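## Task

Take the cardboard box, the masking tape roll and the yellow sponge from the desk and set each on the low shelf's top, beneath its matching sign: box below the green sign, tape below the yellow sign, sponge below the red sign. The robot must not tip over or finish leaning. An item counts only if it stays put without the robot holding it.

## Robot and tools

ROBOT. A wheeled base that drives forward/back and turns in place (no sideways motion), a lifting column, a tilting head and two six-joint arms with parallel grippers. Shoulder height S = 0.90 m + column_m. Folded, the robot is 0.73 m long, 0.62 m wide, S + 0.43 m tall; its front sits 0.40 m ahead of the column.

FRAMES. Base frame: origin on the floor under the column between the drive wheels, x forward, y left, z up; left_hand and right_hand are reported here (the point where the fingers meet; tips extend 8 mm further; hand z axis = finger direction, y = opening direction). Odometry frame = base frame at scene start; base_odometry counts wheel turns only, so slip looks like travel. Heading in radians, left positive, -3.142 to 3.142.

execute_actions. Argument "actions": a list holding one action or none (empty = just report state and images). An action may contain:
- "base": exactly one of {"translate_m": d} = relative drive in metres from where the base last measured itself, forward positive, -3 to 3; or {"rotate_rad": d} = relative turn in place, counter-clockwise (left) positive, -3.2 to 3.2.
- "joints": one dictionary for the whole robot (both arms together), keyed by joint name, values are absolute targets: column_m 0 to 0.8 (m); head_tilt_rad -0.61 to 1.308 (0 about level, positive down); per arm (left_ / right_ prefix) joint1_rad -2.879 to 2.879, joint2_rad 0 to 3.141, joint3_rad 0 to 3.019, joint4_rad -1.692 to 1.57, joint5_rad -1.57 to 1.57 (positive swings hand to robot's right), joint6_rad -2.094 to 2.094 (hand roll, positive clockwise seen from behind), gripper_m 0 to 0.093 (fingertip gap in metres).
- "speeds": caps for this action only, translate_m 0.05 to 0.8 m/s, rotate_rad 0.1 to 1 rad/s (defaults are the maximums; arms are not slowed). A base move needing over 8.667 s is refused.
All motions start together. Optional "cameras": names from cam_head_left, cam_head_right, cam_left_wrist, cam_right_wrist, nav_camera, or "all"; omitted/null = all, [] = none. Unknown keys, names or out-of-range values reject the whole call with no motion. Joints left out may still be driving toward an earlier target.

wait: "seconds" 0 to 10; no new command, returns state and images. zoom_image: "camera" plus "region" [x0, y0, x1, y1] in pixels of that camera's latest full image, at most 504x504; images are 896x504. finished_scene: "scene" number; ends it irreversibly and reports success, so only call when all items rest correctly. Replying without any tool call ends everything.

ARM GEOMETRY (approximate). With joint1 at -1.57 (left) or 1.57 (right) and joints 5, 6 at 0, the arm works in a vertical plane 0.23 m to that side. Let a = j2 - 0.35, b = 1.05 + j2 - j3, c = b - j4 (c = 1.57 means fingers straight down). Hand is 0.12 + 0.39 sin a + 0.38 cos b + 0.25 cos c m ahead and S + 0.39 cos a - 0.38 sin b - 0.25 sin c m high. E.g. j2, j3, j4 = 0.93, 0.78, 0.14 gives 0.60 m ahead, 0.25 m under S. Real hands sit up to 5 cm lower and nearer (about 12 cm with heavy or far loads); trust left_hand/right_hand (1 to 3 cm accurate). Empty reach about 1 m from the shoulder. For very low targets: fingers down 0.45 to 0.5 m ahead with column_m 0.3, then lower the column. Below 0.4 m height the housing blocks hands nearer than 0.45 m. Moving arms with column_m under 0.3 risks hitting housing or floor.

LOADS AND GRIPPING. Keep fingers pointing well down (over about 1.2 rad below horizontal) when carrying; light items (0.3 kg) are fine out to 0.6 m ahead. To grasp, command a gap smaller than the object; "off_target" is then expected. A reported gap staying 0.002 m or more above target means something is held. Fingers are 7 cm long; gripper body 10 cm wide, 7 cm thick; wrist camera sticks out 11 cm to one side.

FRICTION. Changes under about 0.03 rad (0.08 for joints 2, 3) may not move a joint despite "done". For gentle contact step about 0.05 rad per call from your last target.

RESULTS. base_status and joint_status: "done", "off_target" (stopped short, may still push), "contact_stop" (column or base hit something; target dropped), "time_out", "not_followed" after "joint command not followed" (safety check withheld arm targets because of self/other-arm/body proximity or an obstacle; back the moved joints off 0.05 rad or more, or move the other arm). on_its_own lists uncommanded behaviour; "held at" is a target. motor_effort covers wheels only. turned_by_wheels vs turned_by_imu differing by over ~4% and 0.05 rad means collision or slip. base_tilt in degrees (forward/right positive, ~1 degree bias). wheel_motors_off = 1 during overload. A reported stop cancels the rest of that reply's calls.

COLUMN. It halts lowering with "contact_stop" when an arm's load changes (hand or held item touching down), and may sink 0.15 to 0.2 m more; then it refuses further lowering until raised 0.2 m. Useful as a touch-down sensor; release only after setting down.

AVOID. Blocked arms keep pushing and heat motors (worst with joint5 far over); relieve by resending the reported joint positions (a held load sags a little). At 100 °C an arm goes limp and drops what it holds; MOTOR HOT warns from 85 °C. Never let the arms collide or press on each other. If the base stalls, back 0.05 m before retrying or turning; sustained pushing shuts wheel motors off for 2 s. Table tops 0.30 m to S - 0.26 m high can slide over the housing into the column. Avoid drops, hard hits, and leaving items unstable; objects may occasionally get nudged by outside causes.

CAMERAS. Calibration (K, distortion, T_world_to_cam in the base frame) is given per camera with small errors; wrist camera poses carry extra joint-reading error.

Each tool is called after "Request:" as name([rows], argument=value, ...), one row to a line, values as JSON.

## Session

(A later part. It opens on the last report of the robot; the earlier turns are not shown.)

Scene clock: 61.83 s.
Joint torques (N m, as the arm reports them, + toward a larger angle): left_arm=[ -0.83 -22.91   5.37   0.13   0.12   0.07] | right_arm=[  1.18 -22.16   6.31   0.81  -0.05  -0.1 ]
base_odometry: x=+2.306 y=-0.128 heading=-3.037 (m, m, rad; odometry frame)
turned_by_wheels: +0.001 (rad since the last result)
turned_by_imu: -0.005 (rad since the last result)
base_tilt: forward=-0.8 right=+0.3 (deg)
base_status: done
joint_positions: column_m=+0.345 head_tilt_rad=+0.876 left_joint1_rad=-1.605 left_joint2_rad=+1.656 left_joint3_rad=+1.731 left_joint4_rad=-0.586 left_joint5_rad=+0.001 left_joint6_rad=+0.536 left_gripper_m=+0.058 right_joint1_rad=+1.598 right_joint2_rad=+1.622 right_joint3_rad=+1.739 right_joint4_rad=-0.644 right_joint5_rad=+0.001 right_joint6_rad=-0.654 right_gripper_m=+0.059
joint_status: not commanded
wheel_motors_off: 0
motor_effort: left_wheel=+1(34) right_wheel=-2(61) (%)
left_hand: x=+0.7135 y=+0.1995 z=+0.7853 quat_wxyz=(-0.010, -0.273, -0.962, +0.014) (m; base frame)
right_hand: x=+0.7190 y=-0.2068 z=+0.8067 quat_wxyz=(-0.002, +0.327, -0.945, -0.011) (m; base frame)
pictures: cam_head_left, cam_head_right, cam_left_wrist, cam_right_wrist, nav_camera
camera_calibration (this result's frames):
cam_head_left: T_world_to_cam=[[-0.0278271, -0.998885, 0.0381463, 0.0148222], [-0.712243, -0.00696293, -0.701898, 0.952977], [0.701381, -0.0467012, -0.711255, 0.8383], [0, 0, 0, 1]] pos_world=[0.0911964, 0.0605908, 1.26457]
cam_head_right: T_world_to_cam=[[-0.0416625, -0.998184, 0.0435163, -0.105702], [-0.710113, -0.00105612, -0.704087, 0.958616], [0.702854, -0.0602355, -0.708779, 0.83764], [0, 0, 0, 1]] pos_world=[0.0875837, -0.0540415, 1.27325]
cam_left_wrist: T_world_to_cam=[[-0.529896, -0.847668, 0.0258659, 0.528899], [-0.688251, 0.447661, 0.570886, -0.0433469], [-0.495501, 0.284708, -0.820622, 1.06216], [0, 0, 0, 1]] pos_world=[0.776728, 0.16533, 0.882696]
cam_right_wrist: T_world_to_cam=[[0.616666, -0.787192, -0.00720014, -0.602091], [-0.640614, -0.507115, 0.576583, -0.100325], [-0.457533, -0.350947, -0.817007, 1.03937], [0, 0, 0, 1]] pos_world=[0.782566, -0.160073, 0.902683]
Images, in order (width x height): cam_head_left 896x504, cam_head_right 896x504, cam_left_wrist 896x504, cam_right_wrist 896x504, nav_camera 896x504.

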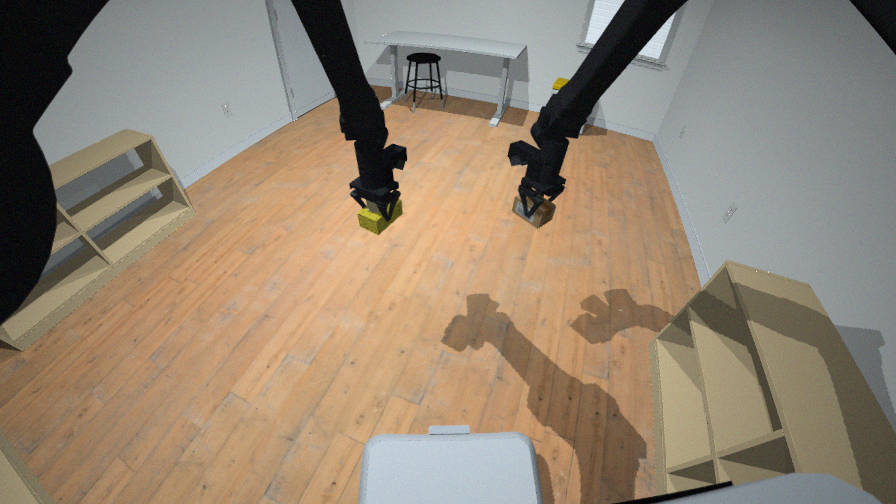

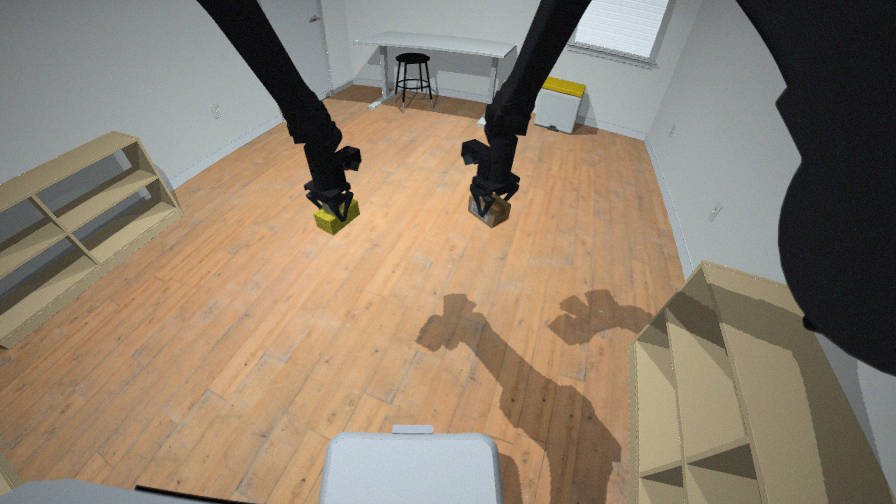

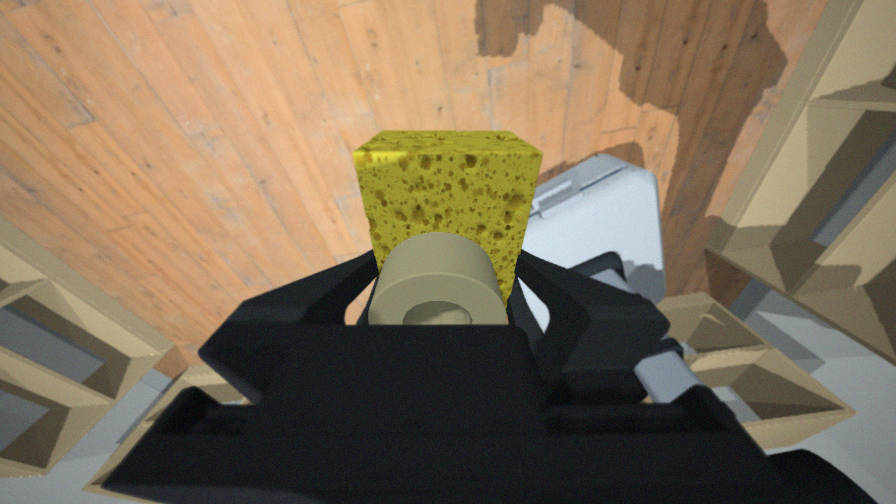

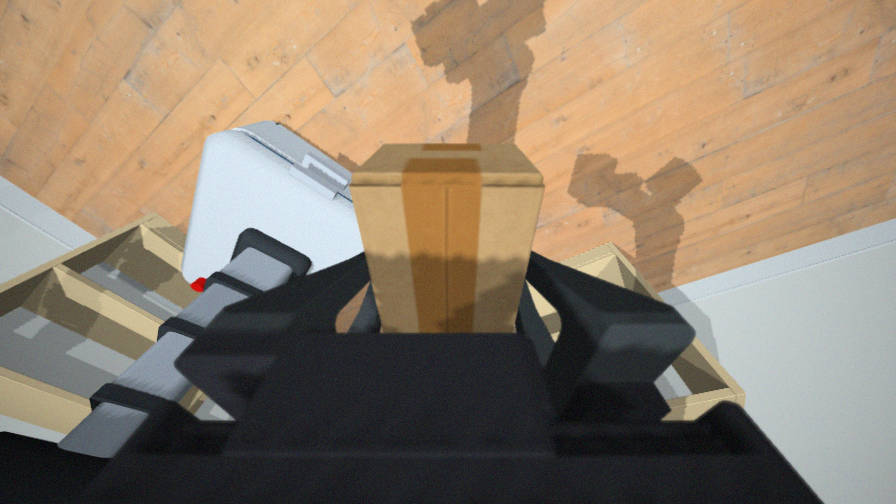

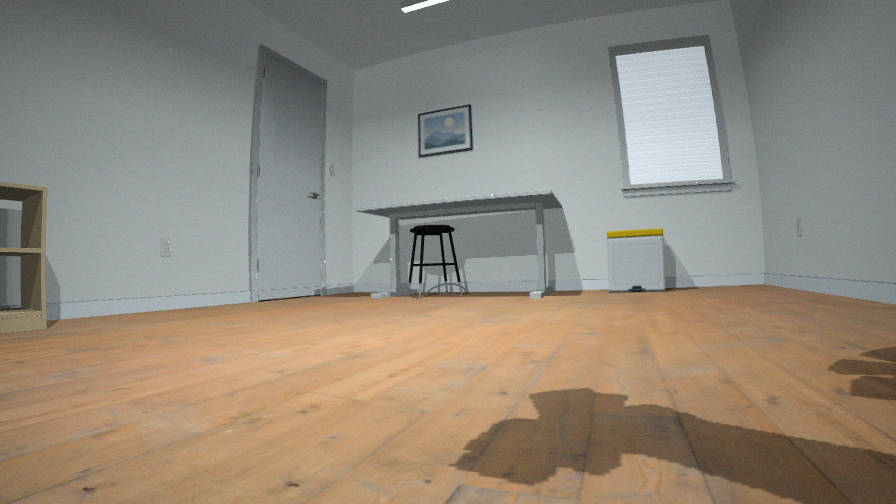

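Request:
zoom_image(camera="cam_head_left", region=[630, 250, 882, 502])

Request:
zoom_image(camera="cam_head_right", region=[600, 250, 852, 502])

Request:
zoom_image(camera="cam_left_wrist", region=[600, 150, 896, 446])

Request:
zoom_image(camera="cam_right_wrist", region=[0, 110, 336, 446])

Region (630, 250, 882, 502) of cam_head_left's 896x504 image, scaled by 2.000, with more detail than that image has.

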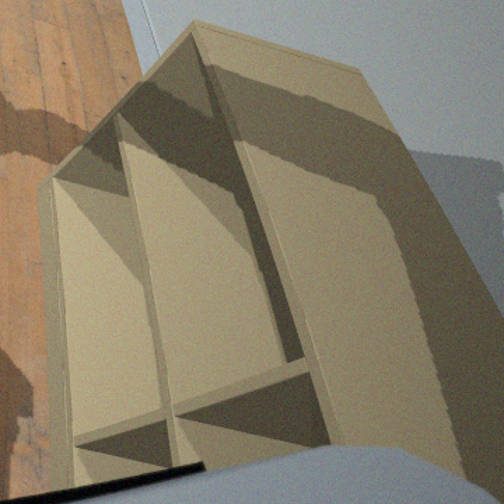

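Region (600, 250, 852, 502) of cam_head_right's 896x504 image, scaled by 2.000, with more detail than that image has.

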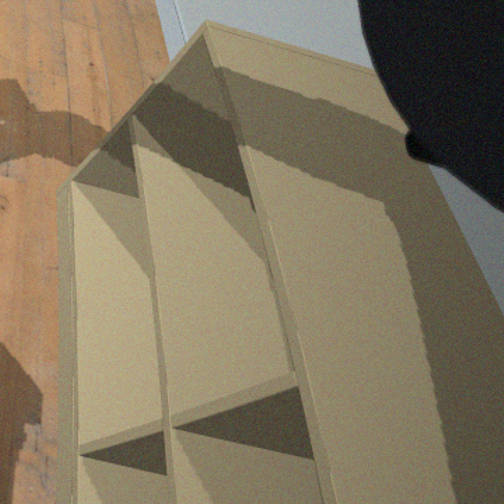

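Region (600, 150, 896, 446) of cam_left_wrist's 896x504 image, scaled by 1.703, with more detail than that image has.

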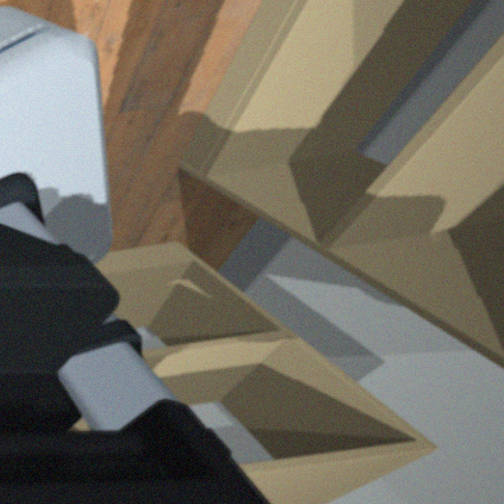

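Region (0, 110, 336, 446) of cam_right_wrist's 896x504 image, scaled by 1.500, with more detail than that image has.

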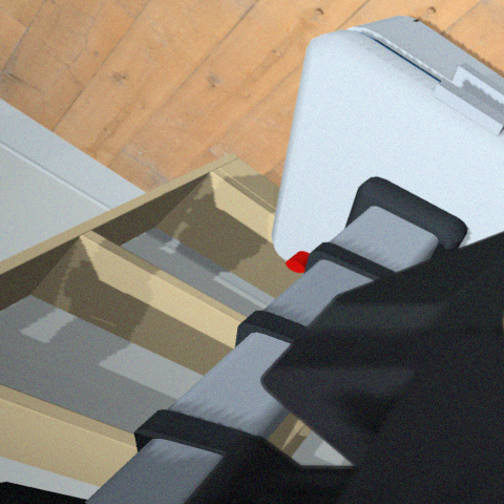

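Request:
zoom_image(camera="nav_camera", region=[392, 250, 896, 504])

Request:
zoom_image(camera="cam_head_left", region=[0, 300, 204, 504])

Region (392, 250, 896, 504) of nav_camera's 896x504 image, scaled by 1.000; it fills the top 254 rows of this view, and the rest is white.

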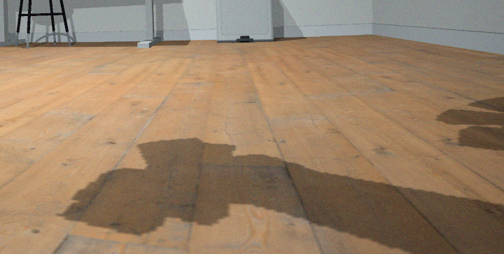

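Region (0, 300, 204, 504) of cam_head_left's 896x504 image, scaled by 2.471, with more detail than that image has.

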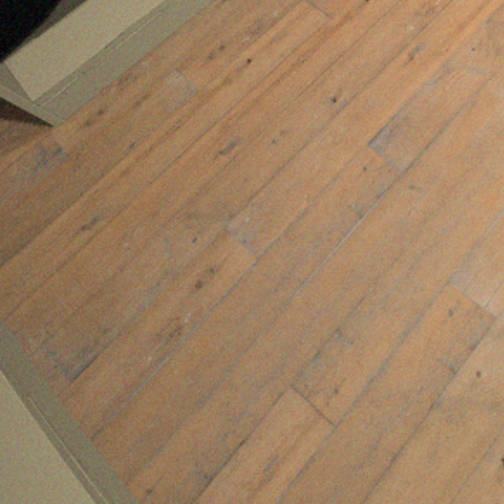

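Request:
zoom_image(camera="cam_right_wrist", region=[520, 210, 772, 430])

Request:
zoom_image(camera="cam_left_wrist", region=[0, 220, 284, 504])

Region (520, 210, 772, 430) of cam_right_wrist's 896x504 image, scaled by 2.000, with more detail than that image has; it fills the top 440 rows of this view, and the rest is white.

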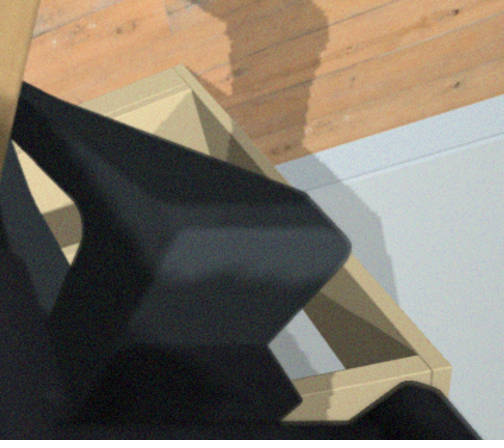

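Region (0, 220, 284, 504) of cam_left_wrist's 896x504 image, scaled by 1.775, with more detail than that image has.

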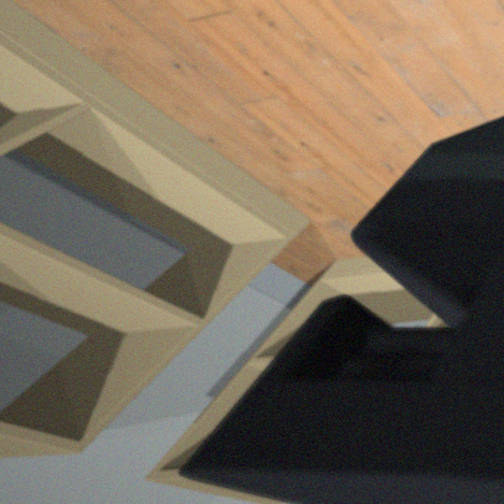

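Request:
execute_actions([
  {"base": {"rotate_rad": -2.32}, "joints": {"column_m": 0.255, "right_joint1_rad": 1.22, "right_joint2_rad": 1.725, "right_joint3_rad": 1.828, "right_joint4_rad": -0.645, "right_joint5_rad": -0.322}},
])

Scene clock: 73.00 s.
Joint torques (N m, as the arm reports them, + toward a larger angle): left_arm=[ -1.64 -23.12   5.49   0.04   0.07   0.11] | right_arm=[ -4.82 -22.02   6.59   0.71  -0.05  -0.09]
base_odometry: x=+2.306 y=-0.128 heading=+0.928 (m, m, rad; odometry frame)
turned_by_wheels: -2.319 (rad since the last result)
turned_by_imu: -2.284 (rad since the last result)
base_tilt: forward=-0.7 right=+0.3 (deg)
base_status: done
joint_positions: column_m=+0.255 head_tilt_rad=+0.876 left_joint1_rad=-1.604 left_joint2_rad=+1.656 left_joint3_rad=+1.731 left_joint4_rad=-0.586 left_joint5_rad=+0.001 left_joint6_rad=+0.536 left_gripper_m=+0.058 right_joint1_rad=+1.212 right_joint2_rad=+1.730 right_joint3_rad=+1.818 right_joint4_rad=-0.644 right_joint5_rad=-0.322 right_joint6_rad=-0.655 right_gripper_m=+0.059
joint_status: all done
wheel_motors_off: 0
motor_effort: left_wheel=+5(64) right_wheel=-7(64) (%)
left_hand: x=+0.7135 y=+0.2003 z=+0.6954 quat_wxyz=(-0.010, -0.273, -0.962, +0.013) (m; base frame)
right_hand: x=+0.7002 y=-0.4310 z=+0.7032 quat_wxyz=(-0.002, +0.232, -0.973, -0.006) (m; base frame)
pictures: cam_head_left, cam_head_right, cam_left_wrist, cam_right_wrist, nav_camera
camera_calibration (this result's frames):
cam_head_left: T_world_to_cam=[[-0.0278271, -0.998885, 0.0381463, 0.018252], [-0.712243, -0.00696293, -0.701898, 0.889868], [0.701381, -0.0467012, -0.711255, 0.77435], [0, 0, 0, 1]] pos_world=[0.0911964, 0.0605908, 1.17466]
cam_head_right: T_world_to_cam=[[-0.0416625, -0.998184, 0.0435163, -0.101789], [-0.710113, -0.00105612, -0.704087, 0.89531], [0.702854, -0.0602355, -0.708779, 0.773912], [0, 0, 0, 1]] pos_world=[0.0875837, -0.0540415, 1.18334]
cam_left_wrist: T_world_to_cam=[[-0.529411, -0.847996, 0.0250257, 0.532232], [-0.688507, 0.446701, 0.571329, 0.00770604], [-0.495664, 0.285238, -0.82034, 0.987942], [0, 0, 0, 1]] pos_world=[0.776762, 0.16609, 0.792726]
cam_right_wrist: T_world_to_cam=[[0.449495, -0.893282, 0.00129612, -0.702344], [-0.727756, -0.365361, 0.580416, -0.0469703], [-0.518001, -0.261838, -0.814319, 0.946397], [0, 0, 0, 1]] pos_world=[0.771753, -0.39675, 0.798842]
Images, in order (width x height): cam_head_left 896x504, cam_head_right 896x504, cam_left_wrist 896x504, cam_right_wrist 896x504, nav_camera 896x504.

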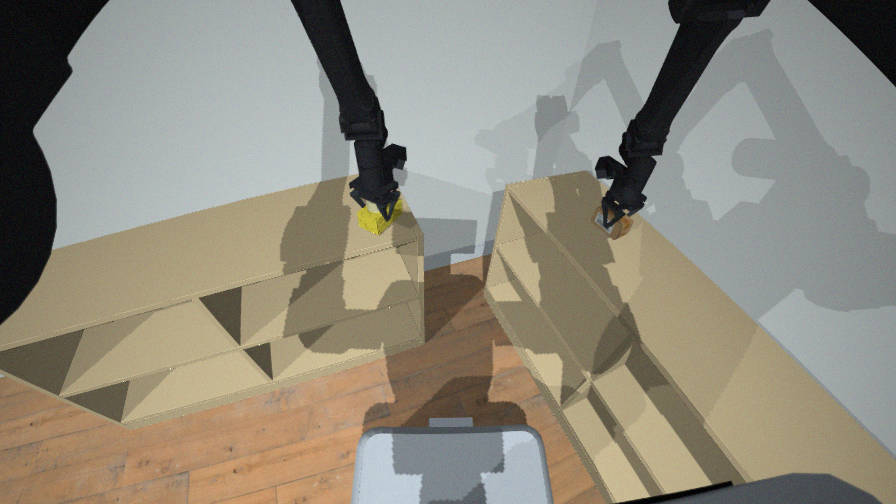

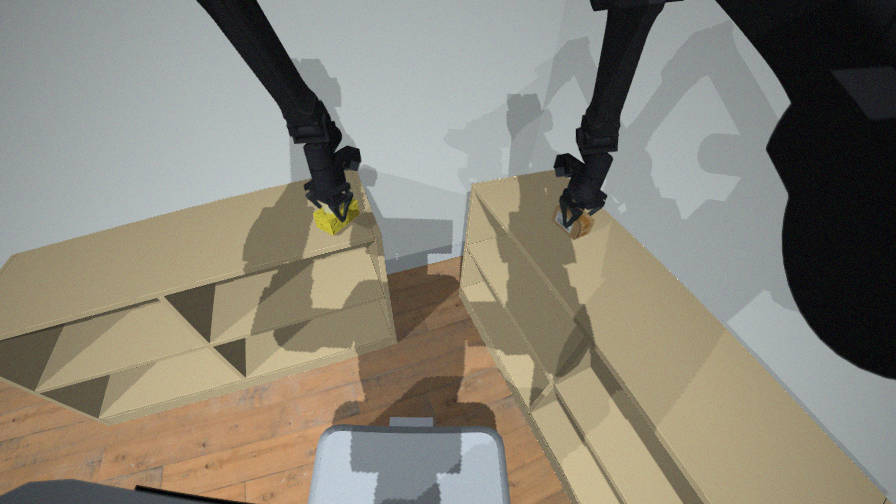

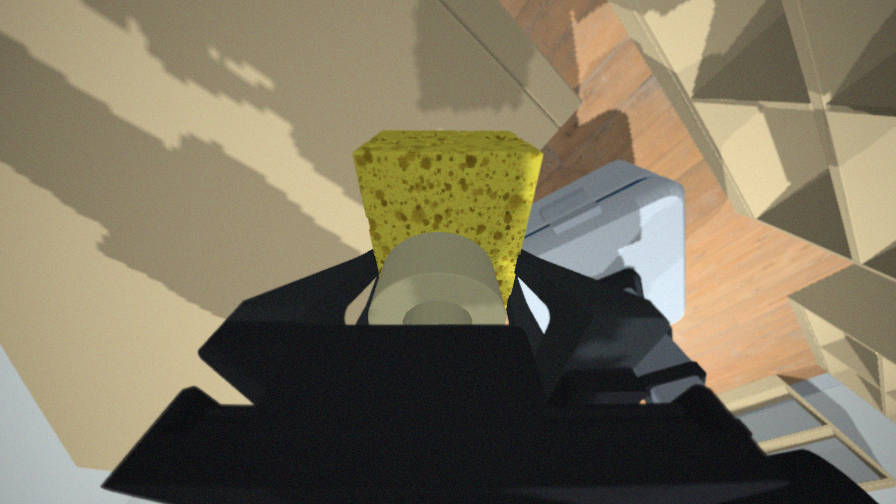

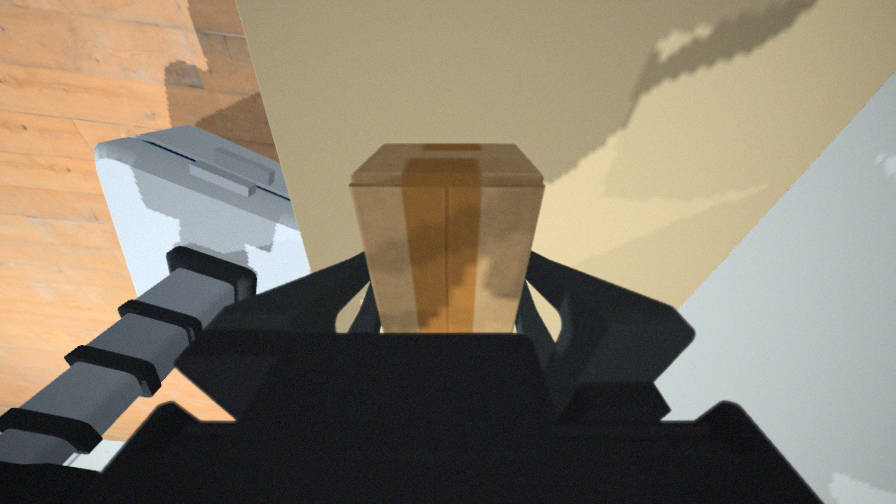

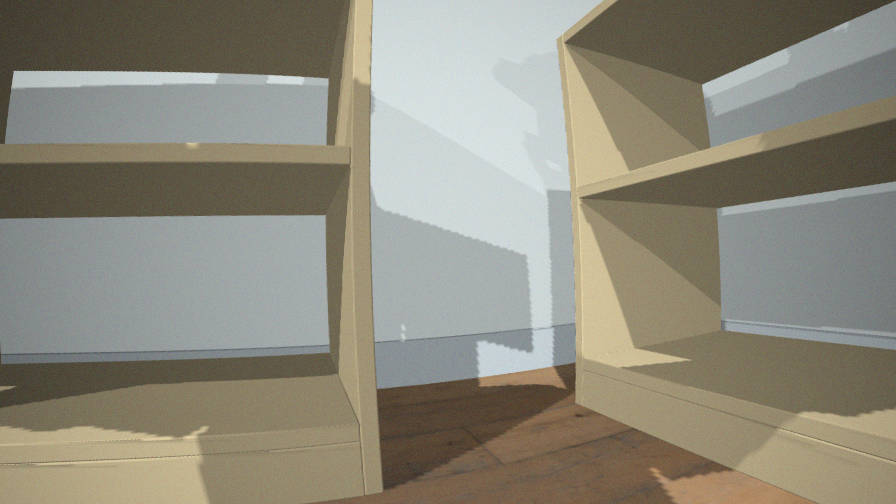

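Request:
execute_actions([
  {"base": {"translate_m": 0.075}, "joints": {"column_m": 0.212, "left_joint1_rad": -1.545, "right_joint1_rad": 1.25, "head_tilt_rad": 0.55}},
])

Scene clock: 79.27 s.
Joint torques (N m, as the arm reports them, + toward a larger angle): left_arm=[ -1.77 -23.15   5.33  -0.03   0.09   0.07] | right_arm=[ -4.81 -22.41   6.64   0.56  -0.07  -0.08]
base_odometry: x=+2.351 y=-0.068 heading=+0.926 (m, m, rad; odometry frame)
turned_by_wheels: -0.002 (rad since the last result)
turned_by_imu: -0.003 (rad since the last result)
base_tilt: forward=-0.7 right=+0.4 (deg)
base_status: done
joint_positions: column_m=+0.212 head_tilt_rad=+0.568 left_joint1_rad=-1.538 left_joint2_rad=+1.656 left_joint3_rad=+1.730 left_joint4_rad=-0.586 left_joint5_rad=+0.001 left_joint6_rad=+0.536 left_gripper_m=+0.058 right_joint1_rad=+1.245 right_joint2_rad=+1.730 right_joint3_rad=+1.818 right_joint4_rad=-0.644 right_joint5_rad=-0.322 right_joint6_rad=-0.655 right_gripper_m=+0.059
joint_status: all done
wheel_motors_off: 0
motor_effort: left_wheel=-1(48) right_wheel=+2(56) (%)
left_hand: x=+0.7134 y=+0.2477 z=+0.6522 quat_wxyz=(-0.002, -0.257, -0.966, -0.015) (m; base frame)
right_hand: x=+0.7033 y=-0.4081 z=+0.6548 quat_wxyz=(-0.005, +0.240, -0.971, -0.020) (m; base frame)
pictures: cam_head_left, cam_head_right, cam_left_wrist, cam_right_wrist, nav_camera
camera_calibration (this result's frames):
cam_head_left: T_world_to_cam=[[-0.0380997, -0.998885, 0.0278909, 0.0326922], [-0.465375, -0.00696293, -0.885086, 1.0668], [0.884293, -0.0467012, -0.464591, 0.439112], [0, 0, 0, 1]] pos_world=[0.109405, 0.0605908, 1.14731]
cam_head_right: T_world_to_cam=[[-0.0529126, -0.998184, 0.0288044, -0.0817302], [-0.462681, -0.00105612, -0.886524, 1.07122], [0.884944, -0.0602355, -0.461785, 0.438426], [0, 0, 0, 1]] pos_world=[0.103327, -0.0540415, 1.15448]
cam_left_wrist: T_world_to_cam=[[-0.501138, -0.865042, -0.0237486, 0.589206], [-0.7021, 0.390393, 0.595524, 0.0189543], [-0.505882, 0.315114, -0.802986, 0.927534], [0, 0, 0, 1]] pos_world=[0.777804, 0.210009, 0.747502]
cam_right_wrist: T_world_to_cam=[[0.463917, -0.885562, -0.0236821, -0.673875], [-0.721606, -0.393262, 0.569763, -0.0169113], [-0.513874, -0.247234, -0.821467, 0.922299], [0, 0, 0, 1]] pos_world=[0.774364, -0.375386, 0.751315]
Images, in order (width x height): cam_head_left 896x504, cam_head_right 896x504, cam_left_wrist 896x504, cam_right_wrist 896x504, nav_camera 896x504.

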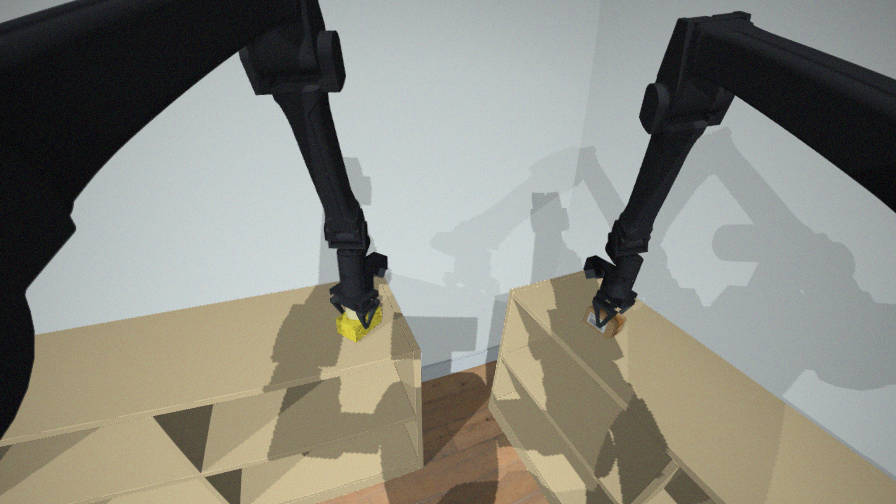

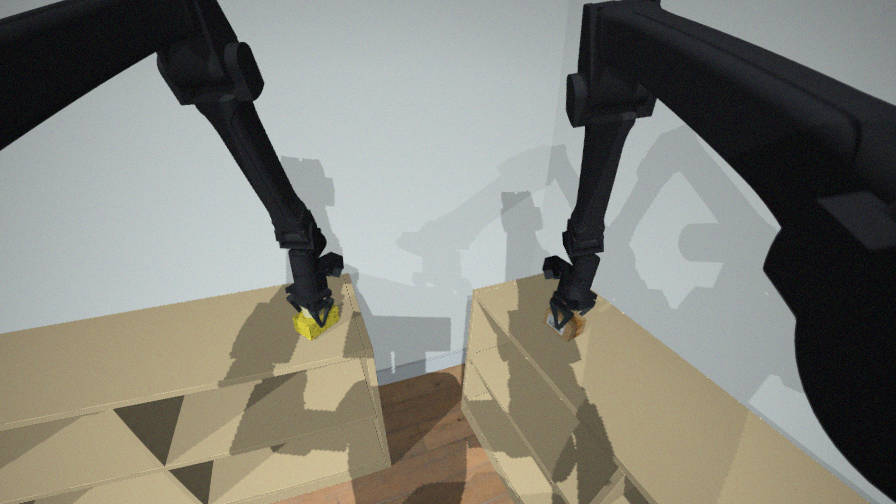

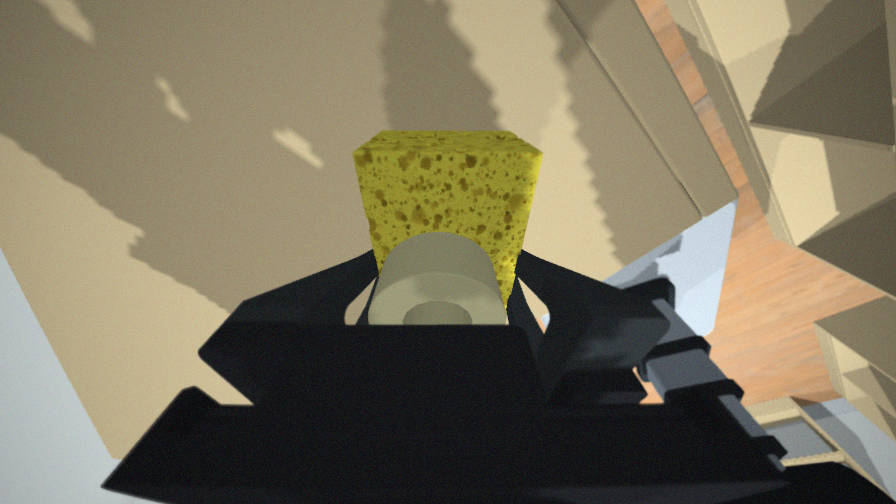

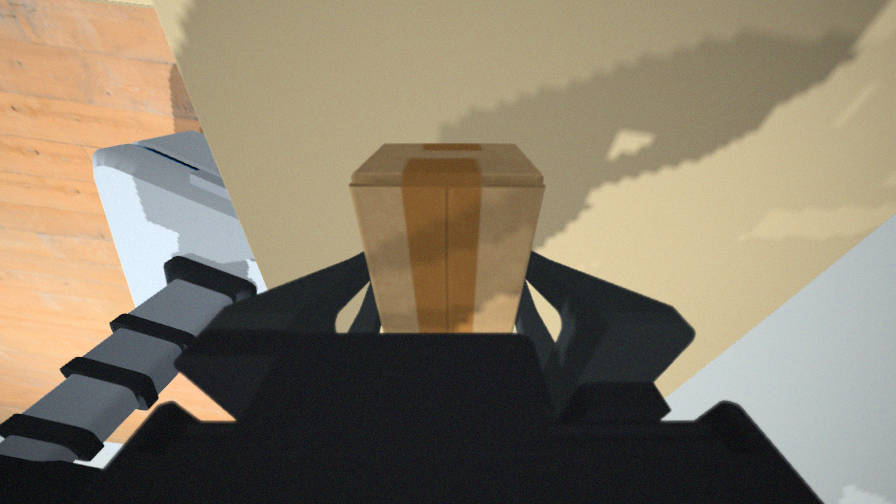

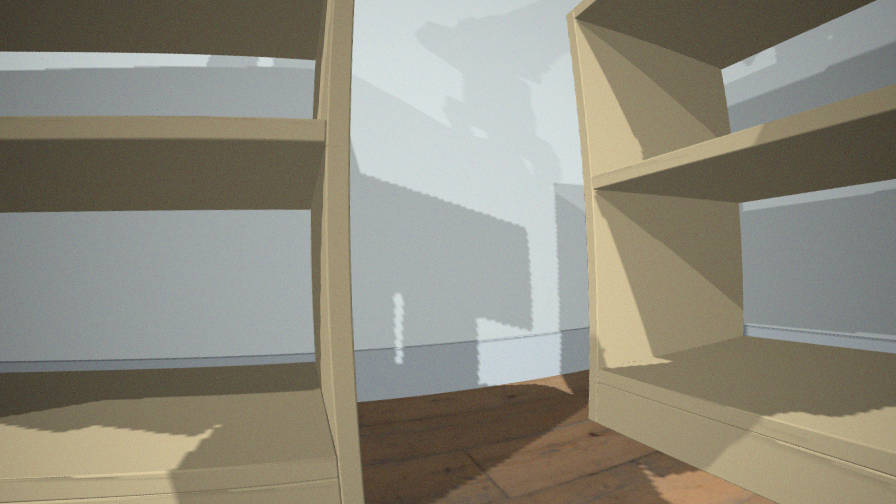

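Request:
zoom_image(camera="cam_head_left", region=[310, 270, 430, 370])

Request:
zoom_image(camera="cam_head_right", region=[510, 270, 630, 370])

Region (310, 270, 430, 370) of cam_head_left's 896x504 image, scaled by 4.200, with more detail than that image has.

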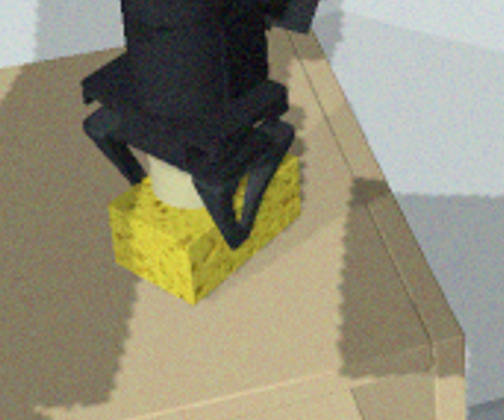

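Region (510, 270, 630, 370) of cam_head_right's 896x504 image, scaled by 4.200, with more detail than that image has.

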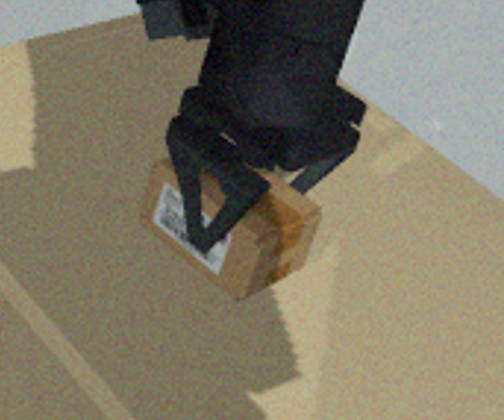

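Request:
execute_actions([
  {"joints": {"column_m": 0.204, "left_gripper_m": 0.042, "right_gripper_m": 0.042, "head_tilt_rad": 0.2}},
], cameras=["cam_head_left", "cam_left_wrist", "cam_right_wrist"])

Scene clock: 80.43 s.
Joint torques (N m, as the arm reports them, + toward a larger angle): left_arm=[ -1.44 -22.49   5.29   0.51   0.02   0.  ] | right_arm=[ -4.64 -21.84   6.57   0.57  -0.08  -0.09]
base_odometry: x=+2.351 y=-0.068 heading=+0.926 (m, m, rad; odometry frame)
turned_by_wheels: +0.000 (rad since the last result)
turned_by_imu: +0.000 (rad since the last result)
base_tilt: forward=-0.7 right=+0.3 (deg)
base_status: not commanded
joint_positions: column_m=+0.204 head_tilt_rad=+0.220 left_joint1_rad=-1.538 left_joint2_rad=+1.651 left_joint3_rad=+1.730 left_joint4_rad=-0.596 left_joint5_rad=+0.001 left_joint6_rad=+0.539 left_gripper_m=+0.058 right_joint1_rad=+1.245 right_joint2_rad=+1.730 right_joint3_rad=+1.818 right_joint4_rad=-0.644 right_joint5_rad=-0.322 right_joint6_rad=-0.655 right_gripper_m=+0.059
joint_status: left_gripper_m off_target (ended at +0.058, target +0.042); right_gripper_m off_target (ended at +0.059, target +0.042); the others done
wheel_motors_off: 0
motor_effort: left_wheel=+0(1) right_wheel=+3(3) (%)
left_hand: x=+0.7131 y=+0.2476 z=+0.6469 quat_wxyz=(+0.000, -0.259, -0.966, -0.014) (m; base frame)
right_hand: x=+0.7033 y=-0.4081 z=+0.6468 quat_wxyz=(-0.005, +0.240, -0.971, -0.020) (m; base frame)
pictures: cam_head_left, cam_left_wrist, cam_right_wrist
camera_calibration (this result's frames):
cam_head_left: T_world_to_cam=[[-0.0453255, -0.998885, 0.0132319, 0.0507207], [-0.13577, -0.00696293, -0.990716, 1.16895], [0.989703, -0.0467012, -0.135303, 0.0382712], [0, 0, 0, 1]] pos_world=[0.123131, 0.0605908, 1.16261]
cam_left_wrist: T_world_to_cam=[[-0.504094, -0.863381, -0.0214946, 0.589189], [-0.697793, 0.392496, 0.599193, 0.0159895], [-0.508896, 0.317049, -0.800316, 0.9231], [0, 0, 0, 1]] pos_world=[0.777926, 0.209751, 0.741855]
cam_right_wrist: T_world_to_cam=[[0.463917, -0.885562, -0.0236821, -0.674064], [-0.721606, -0.393262, 0.569763, -0.0123609], [-0.513874, -0.247234, -0.821467, 0.915738], [0, 0, 0, 1]] pos_world=[0.774364, -0.375386, 0.743329]
Images, in order (width x height): cam_head_left 896x504, cam_left_wrist 896x504, cam_right_wrist 896x504.

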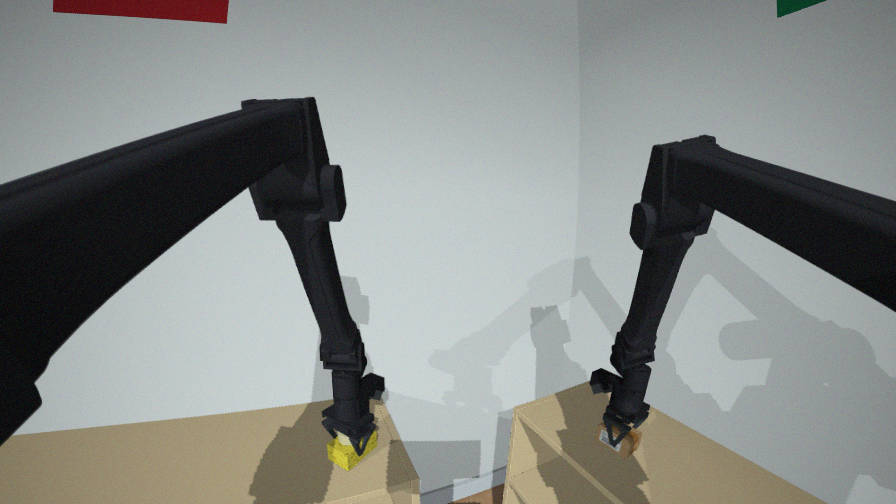

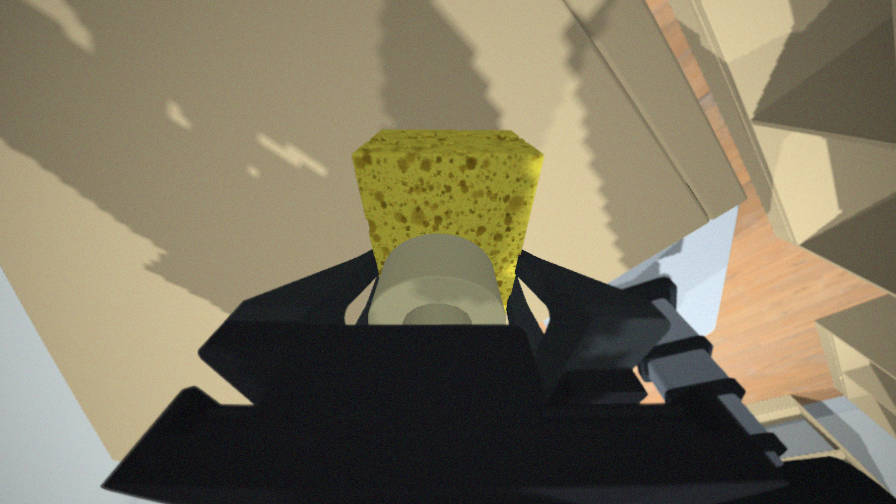

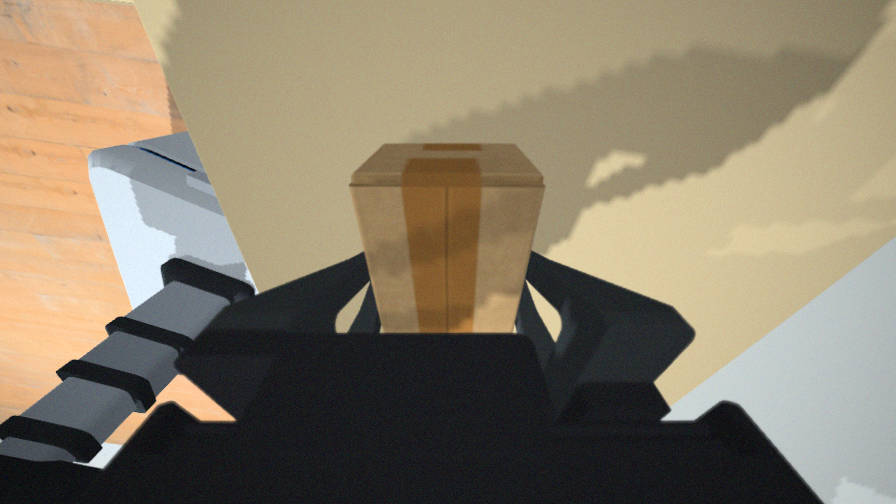

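Request:
execute_actions([
  {"joints": {"column_m": 0.241, "left_gripper_m": 0.078, "right_gripper_m": 0.08, "head_tilt_rad": 0.6}},
], cameras=["cam_head_left", "cam_head_right", "cam_left_wrist", "cam_right_wrist"])

Scene clock: 81.67 s.
Joint torques (N m, as the arm reports them, + toward a larger angle): left_arm=[ -0.94 -23.     5.54   0.72   0.04   0.01] | right_arm=[ -4.63 -21.75   6.8    0.58  -0.08  -0.1 ]
base_odometry: x=+2.351 y=-0.068 heading=+0.926 (m, m, rad; odometry frame)
turned_by_wheels: +0.000 (rad since the last result)
turned_by_imu: +0.000 (rad since the last result)
base_tilt: forward=-0.7 right=+0.3 (deg)
base_status: not commanded
joint_positions: column_m=+0.241 head_tilt_rad=+0.603 left_joint1_rad=-1.538 left_joint2_rad=+1.652 left_joint3_rad=+1.730 left_joint4_rad=-0.596 left_joint5_rad=+0.001 left_joint6_rad=+0.539 left_gripper_m=+0.078 right_joint1_rad=+1.245 right_joint2_rad=+1.729 right_joint3_rad=+1.818 right_joint4_rad=-0.644 right_joint5_rad=-0.322 right_joint6_rad=-0.655 right_gripper_m=+0.080
joint_status: all done
wheel_motors_off: 0
motor_effort: left_wheel=+0(0) right_wheel=+3(4) (%)
left_hand: x=+0.7129 y=+0.2476 z=+0.6836 quat_wxyz=(+0.000, -0.259, -0.966, -0.014) (m; base frame)
right_hand: x=+0.7035 y=-0.4080 z=+0.6839 quat_wxyz=(-0.005, +0.240, -0.970, -0.020) (m; base frame)
pictures: cam_head_left, cam_head_right, cam_left_wrist, cam_right_wrist
camera_calibration (this result's frames):
cam_head_left: T_world_to_cam=[[-0.0370796, -0.998885, 0.0292333, 0.0301873], [-0.496678, -0.00696293, -0.867907, 1.07289], [0.867142, -0.0467012, -0.495866, 0.49178], [0, 0, 0, 1]] pos_world=[0.107557, 0.0605908, 1.17414]
cam_head_right: T_world_to_cam=[[-0.0518505, -0.998184, 0.0306752, -0.0849116], [-0.494037, -0.00105612, -0.86944, 1.07747], [0.867894, -0.0602355, -0.493085, 0.491038], [0, 0, 0, 1]] pos_world=[0.101739, -0.0540415, 1.18153]
cam_left_wrist: T_world_to_cam=[[-0.504093, -0.863387, -0.0212971, 0.589758], [-0.697568, 0.392492, 0.599457, -0.00645524], [-0.509204, 0.317038, -0.800124, 0.952461], [0, 0, 0, 1]] pos_world=[0.777787, 0.209756, 0.778517]
cam_right_wrist: T_world_to_cam=[[0.464019, -0.885515, -0.0234604, -0.673445], [-0.72177, -0.393304, 0.569527, -0.0331096], [-0.513551, -0.247338, -0.821638, 0.94619], [0, 0, 0, 1]] pos_world=[0.774511, -0.375339, 0.780483]
Images, in order (width x height): cam_head_left 896x504, cam_head_right 896x504, cam_left_wrist 896x504, cam_right_wrist 896x504.

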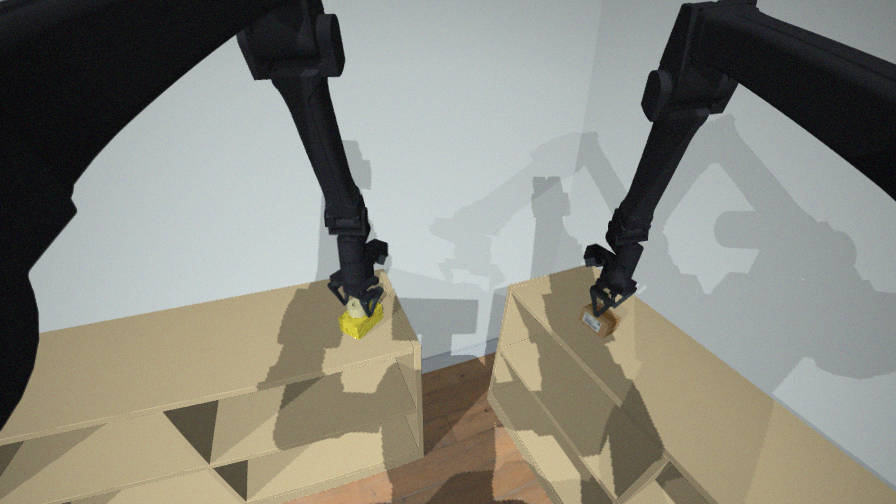

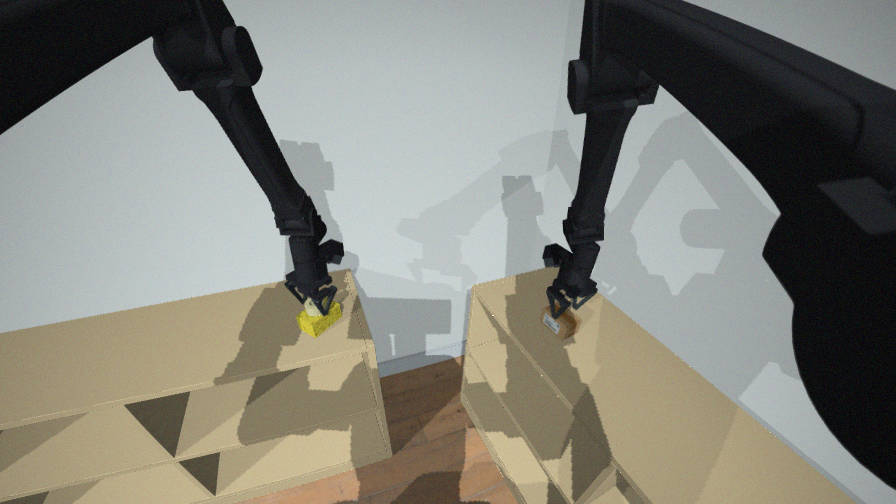

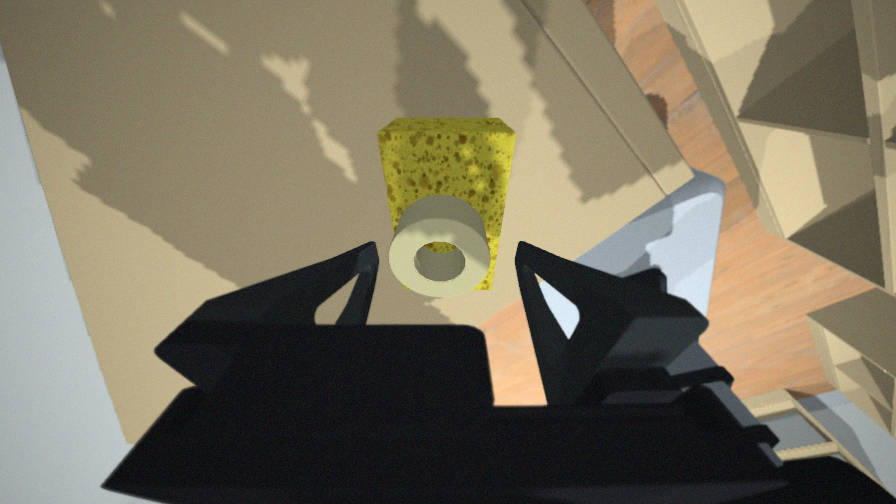

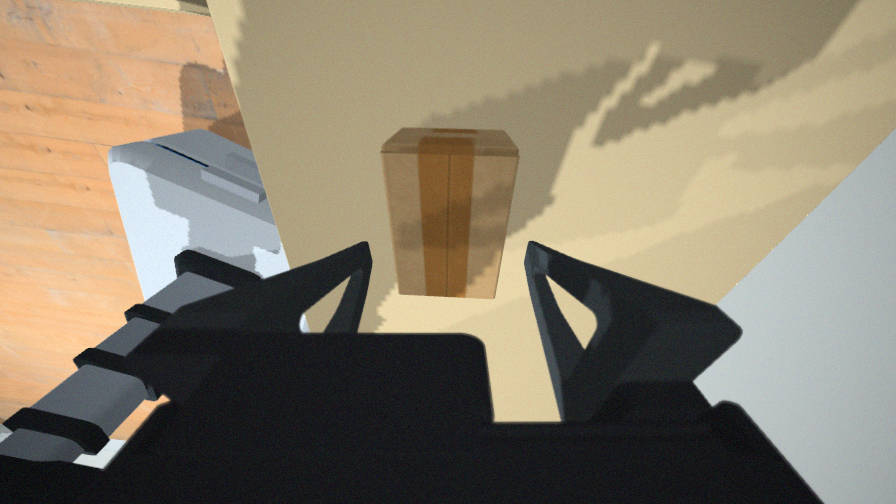

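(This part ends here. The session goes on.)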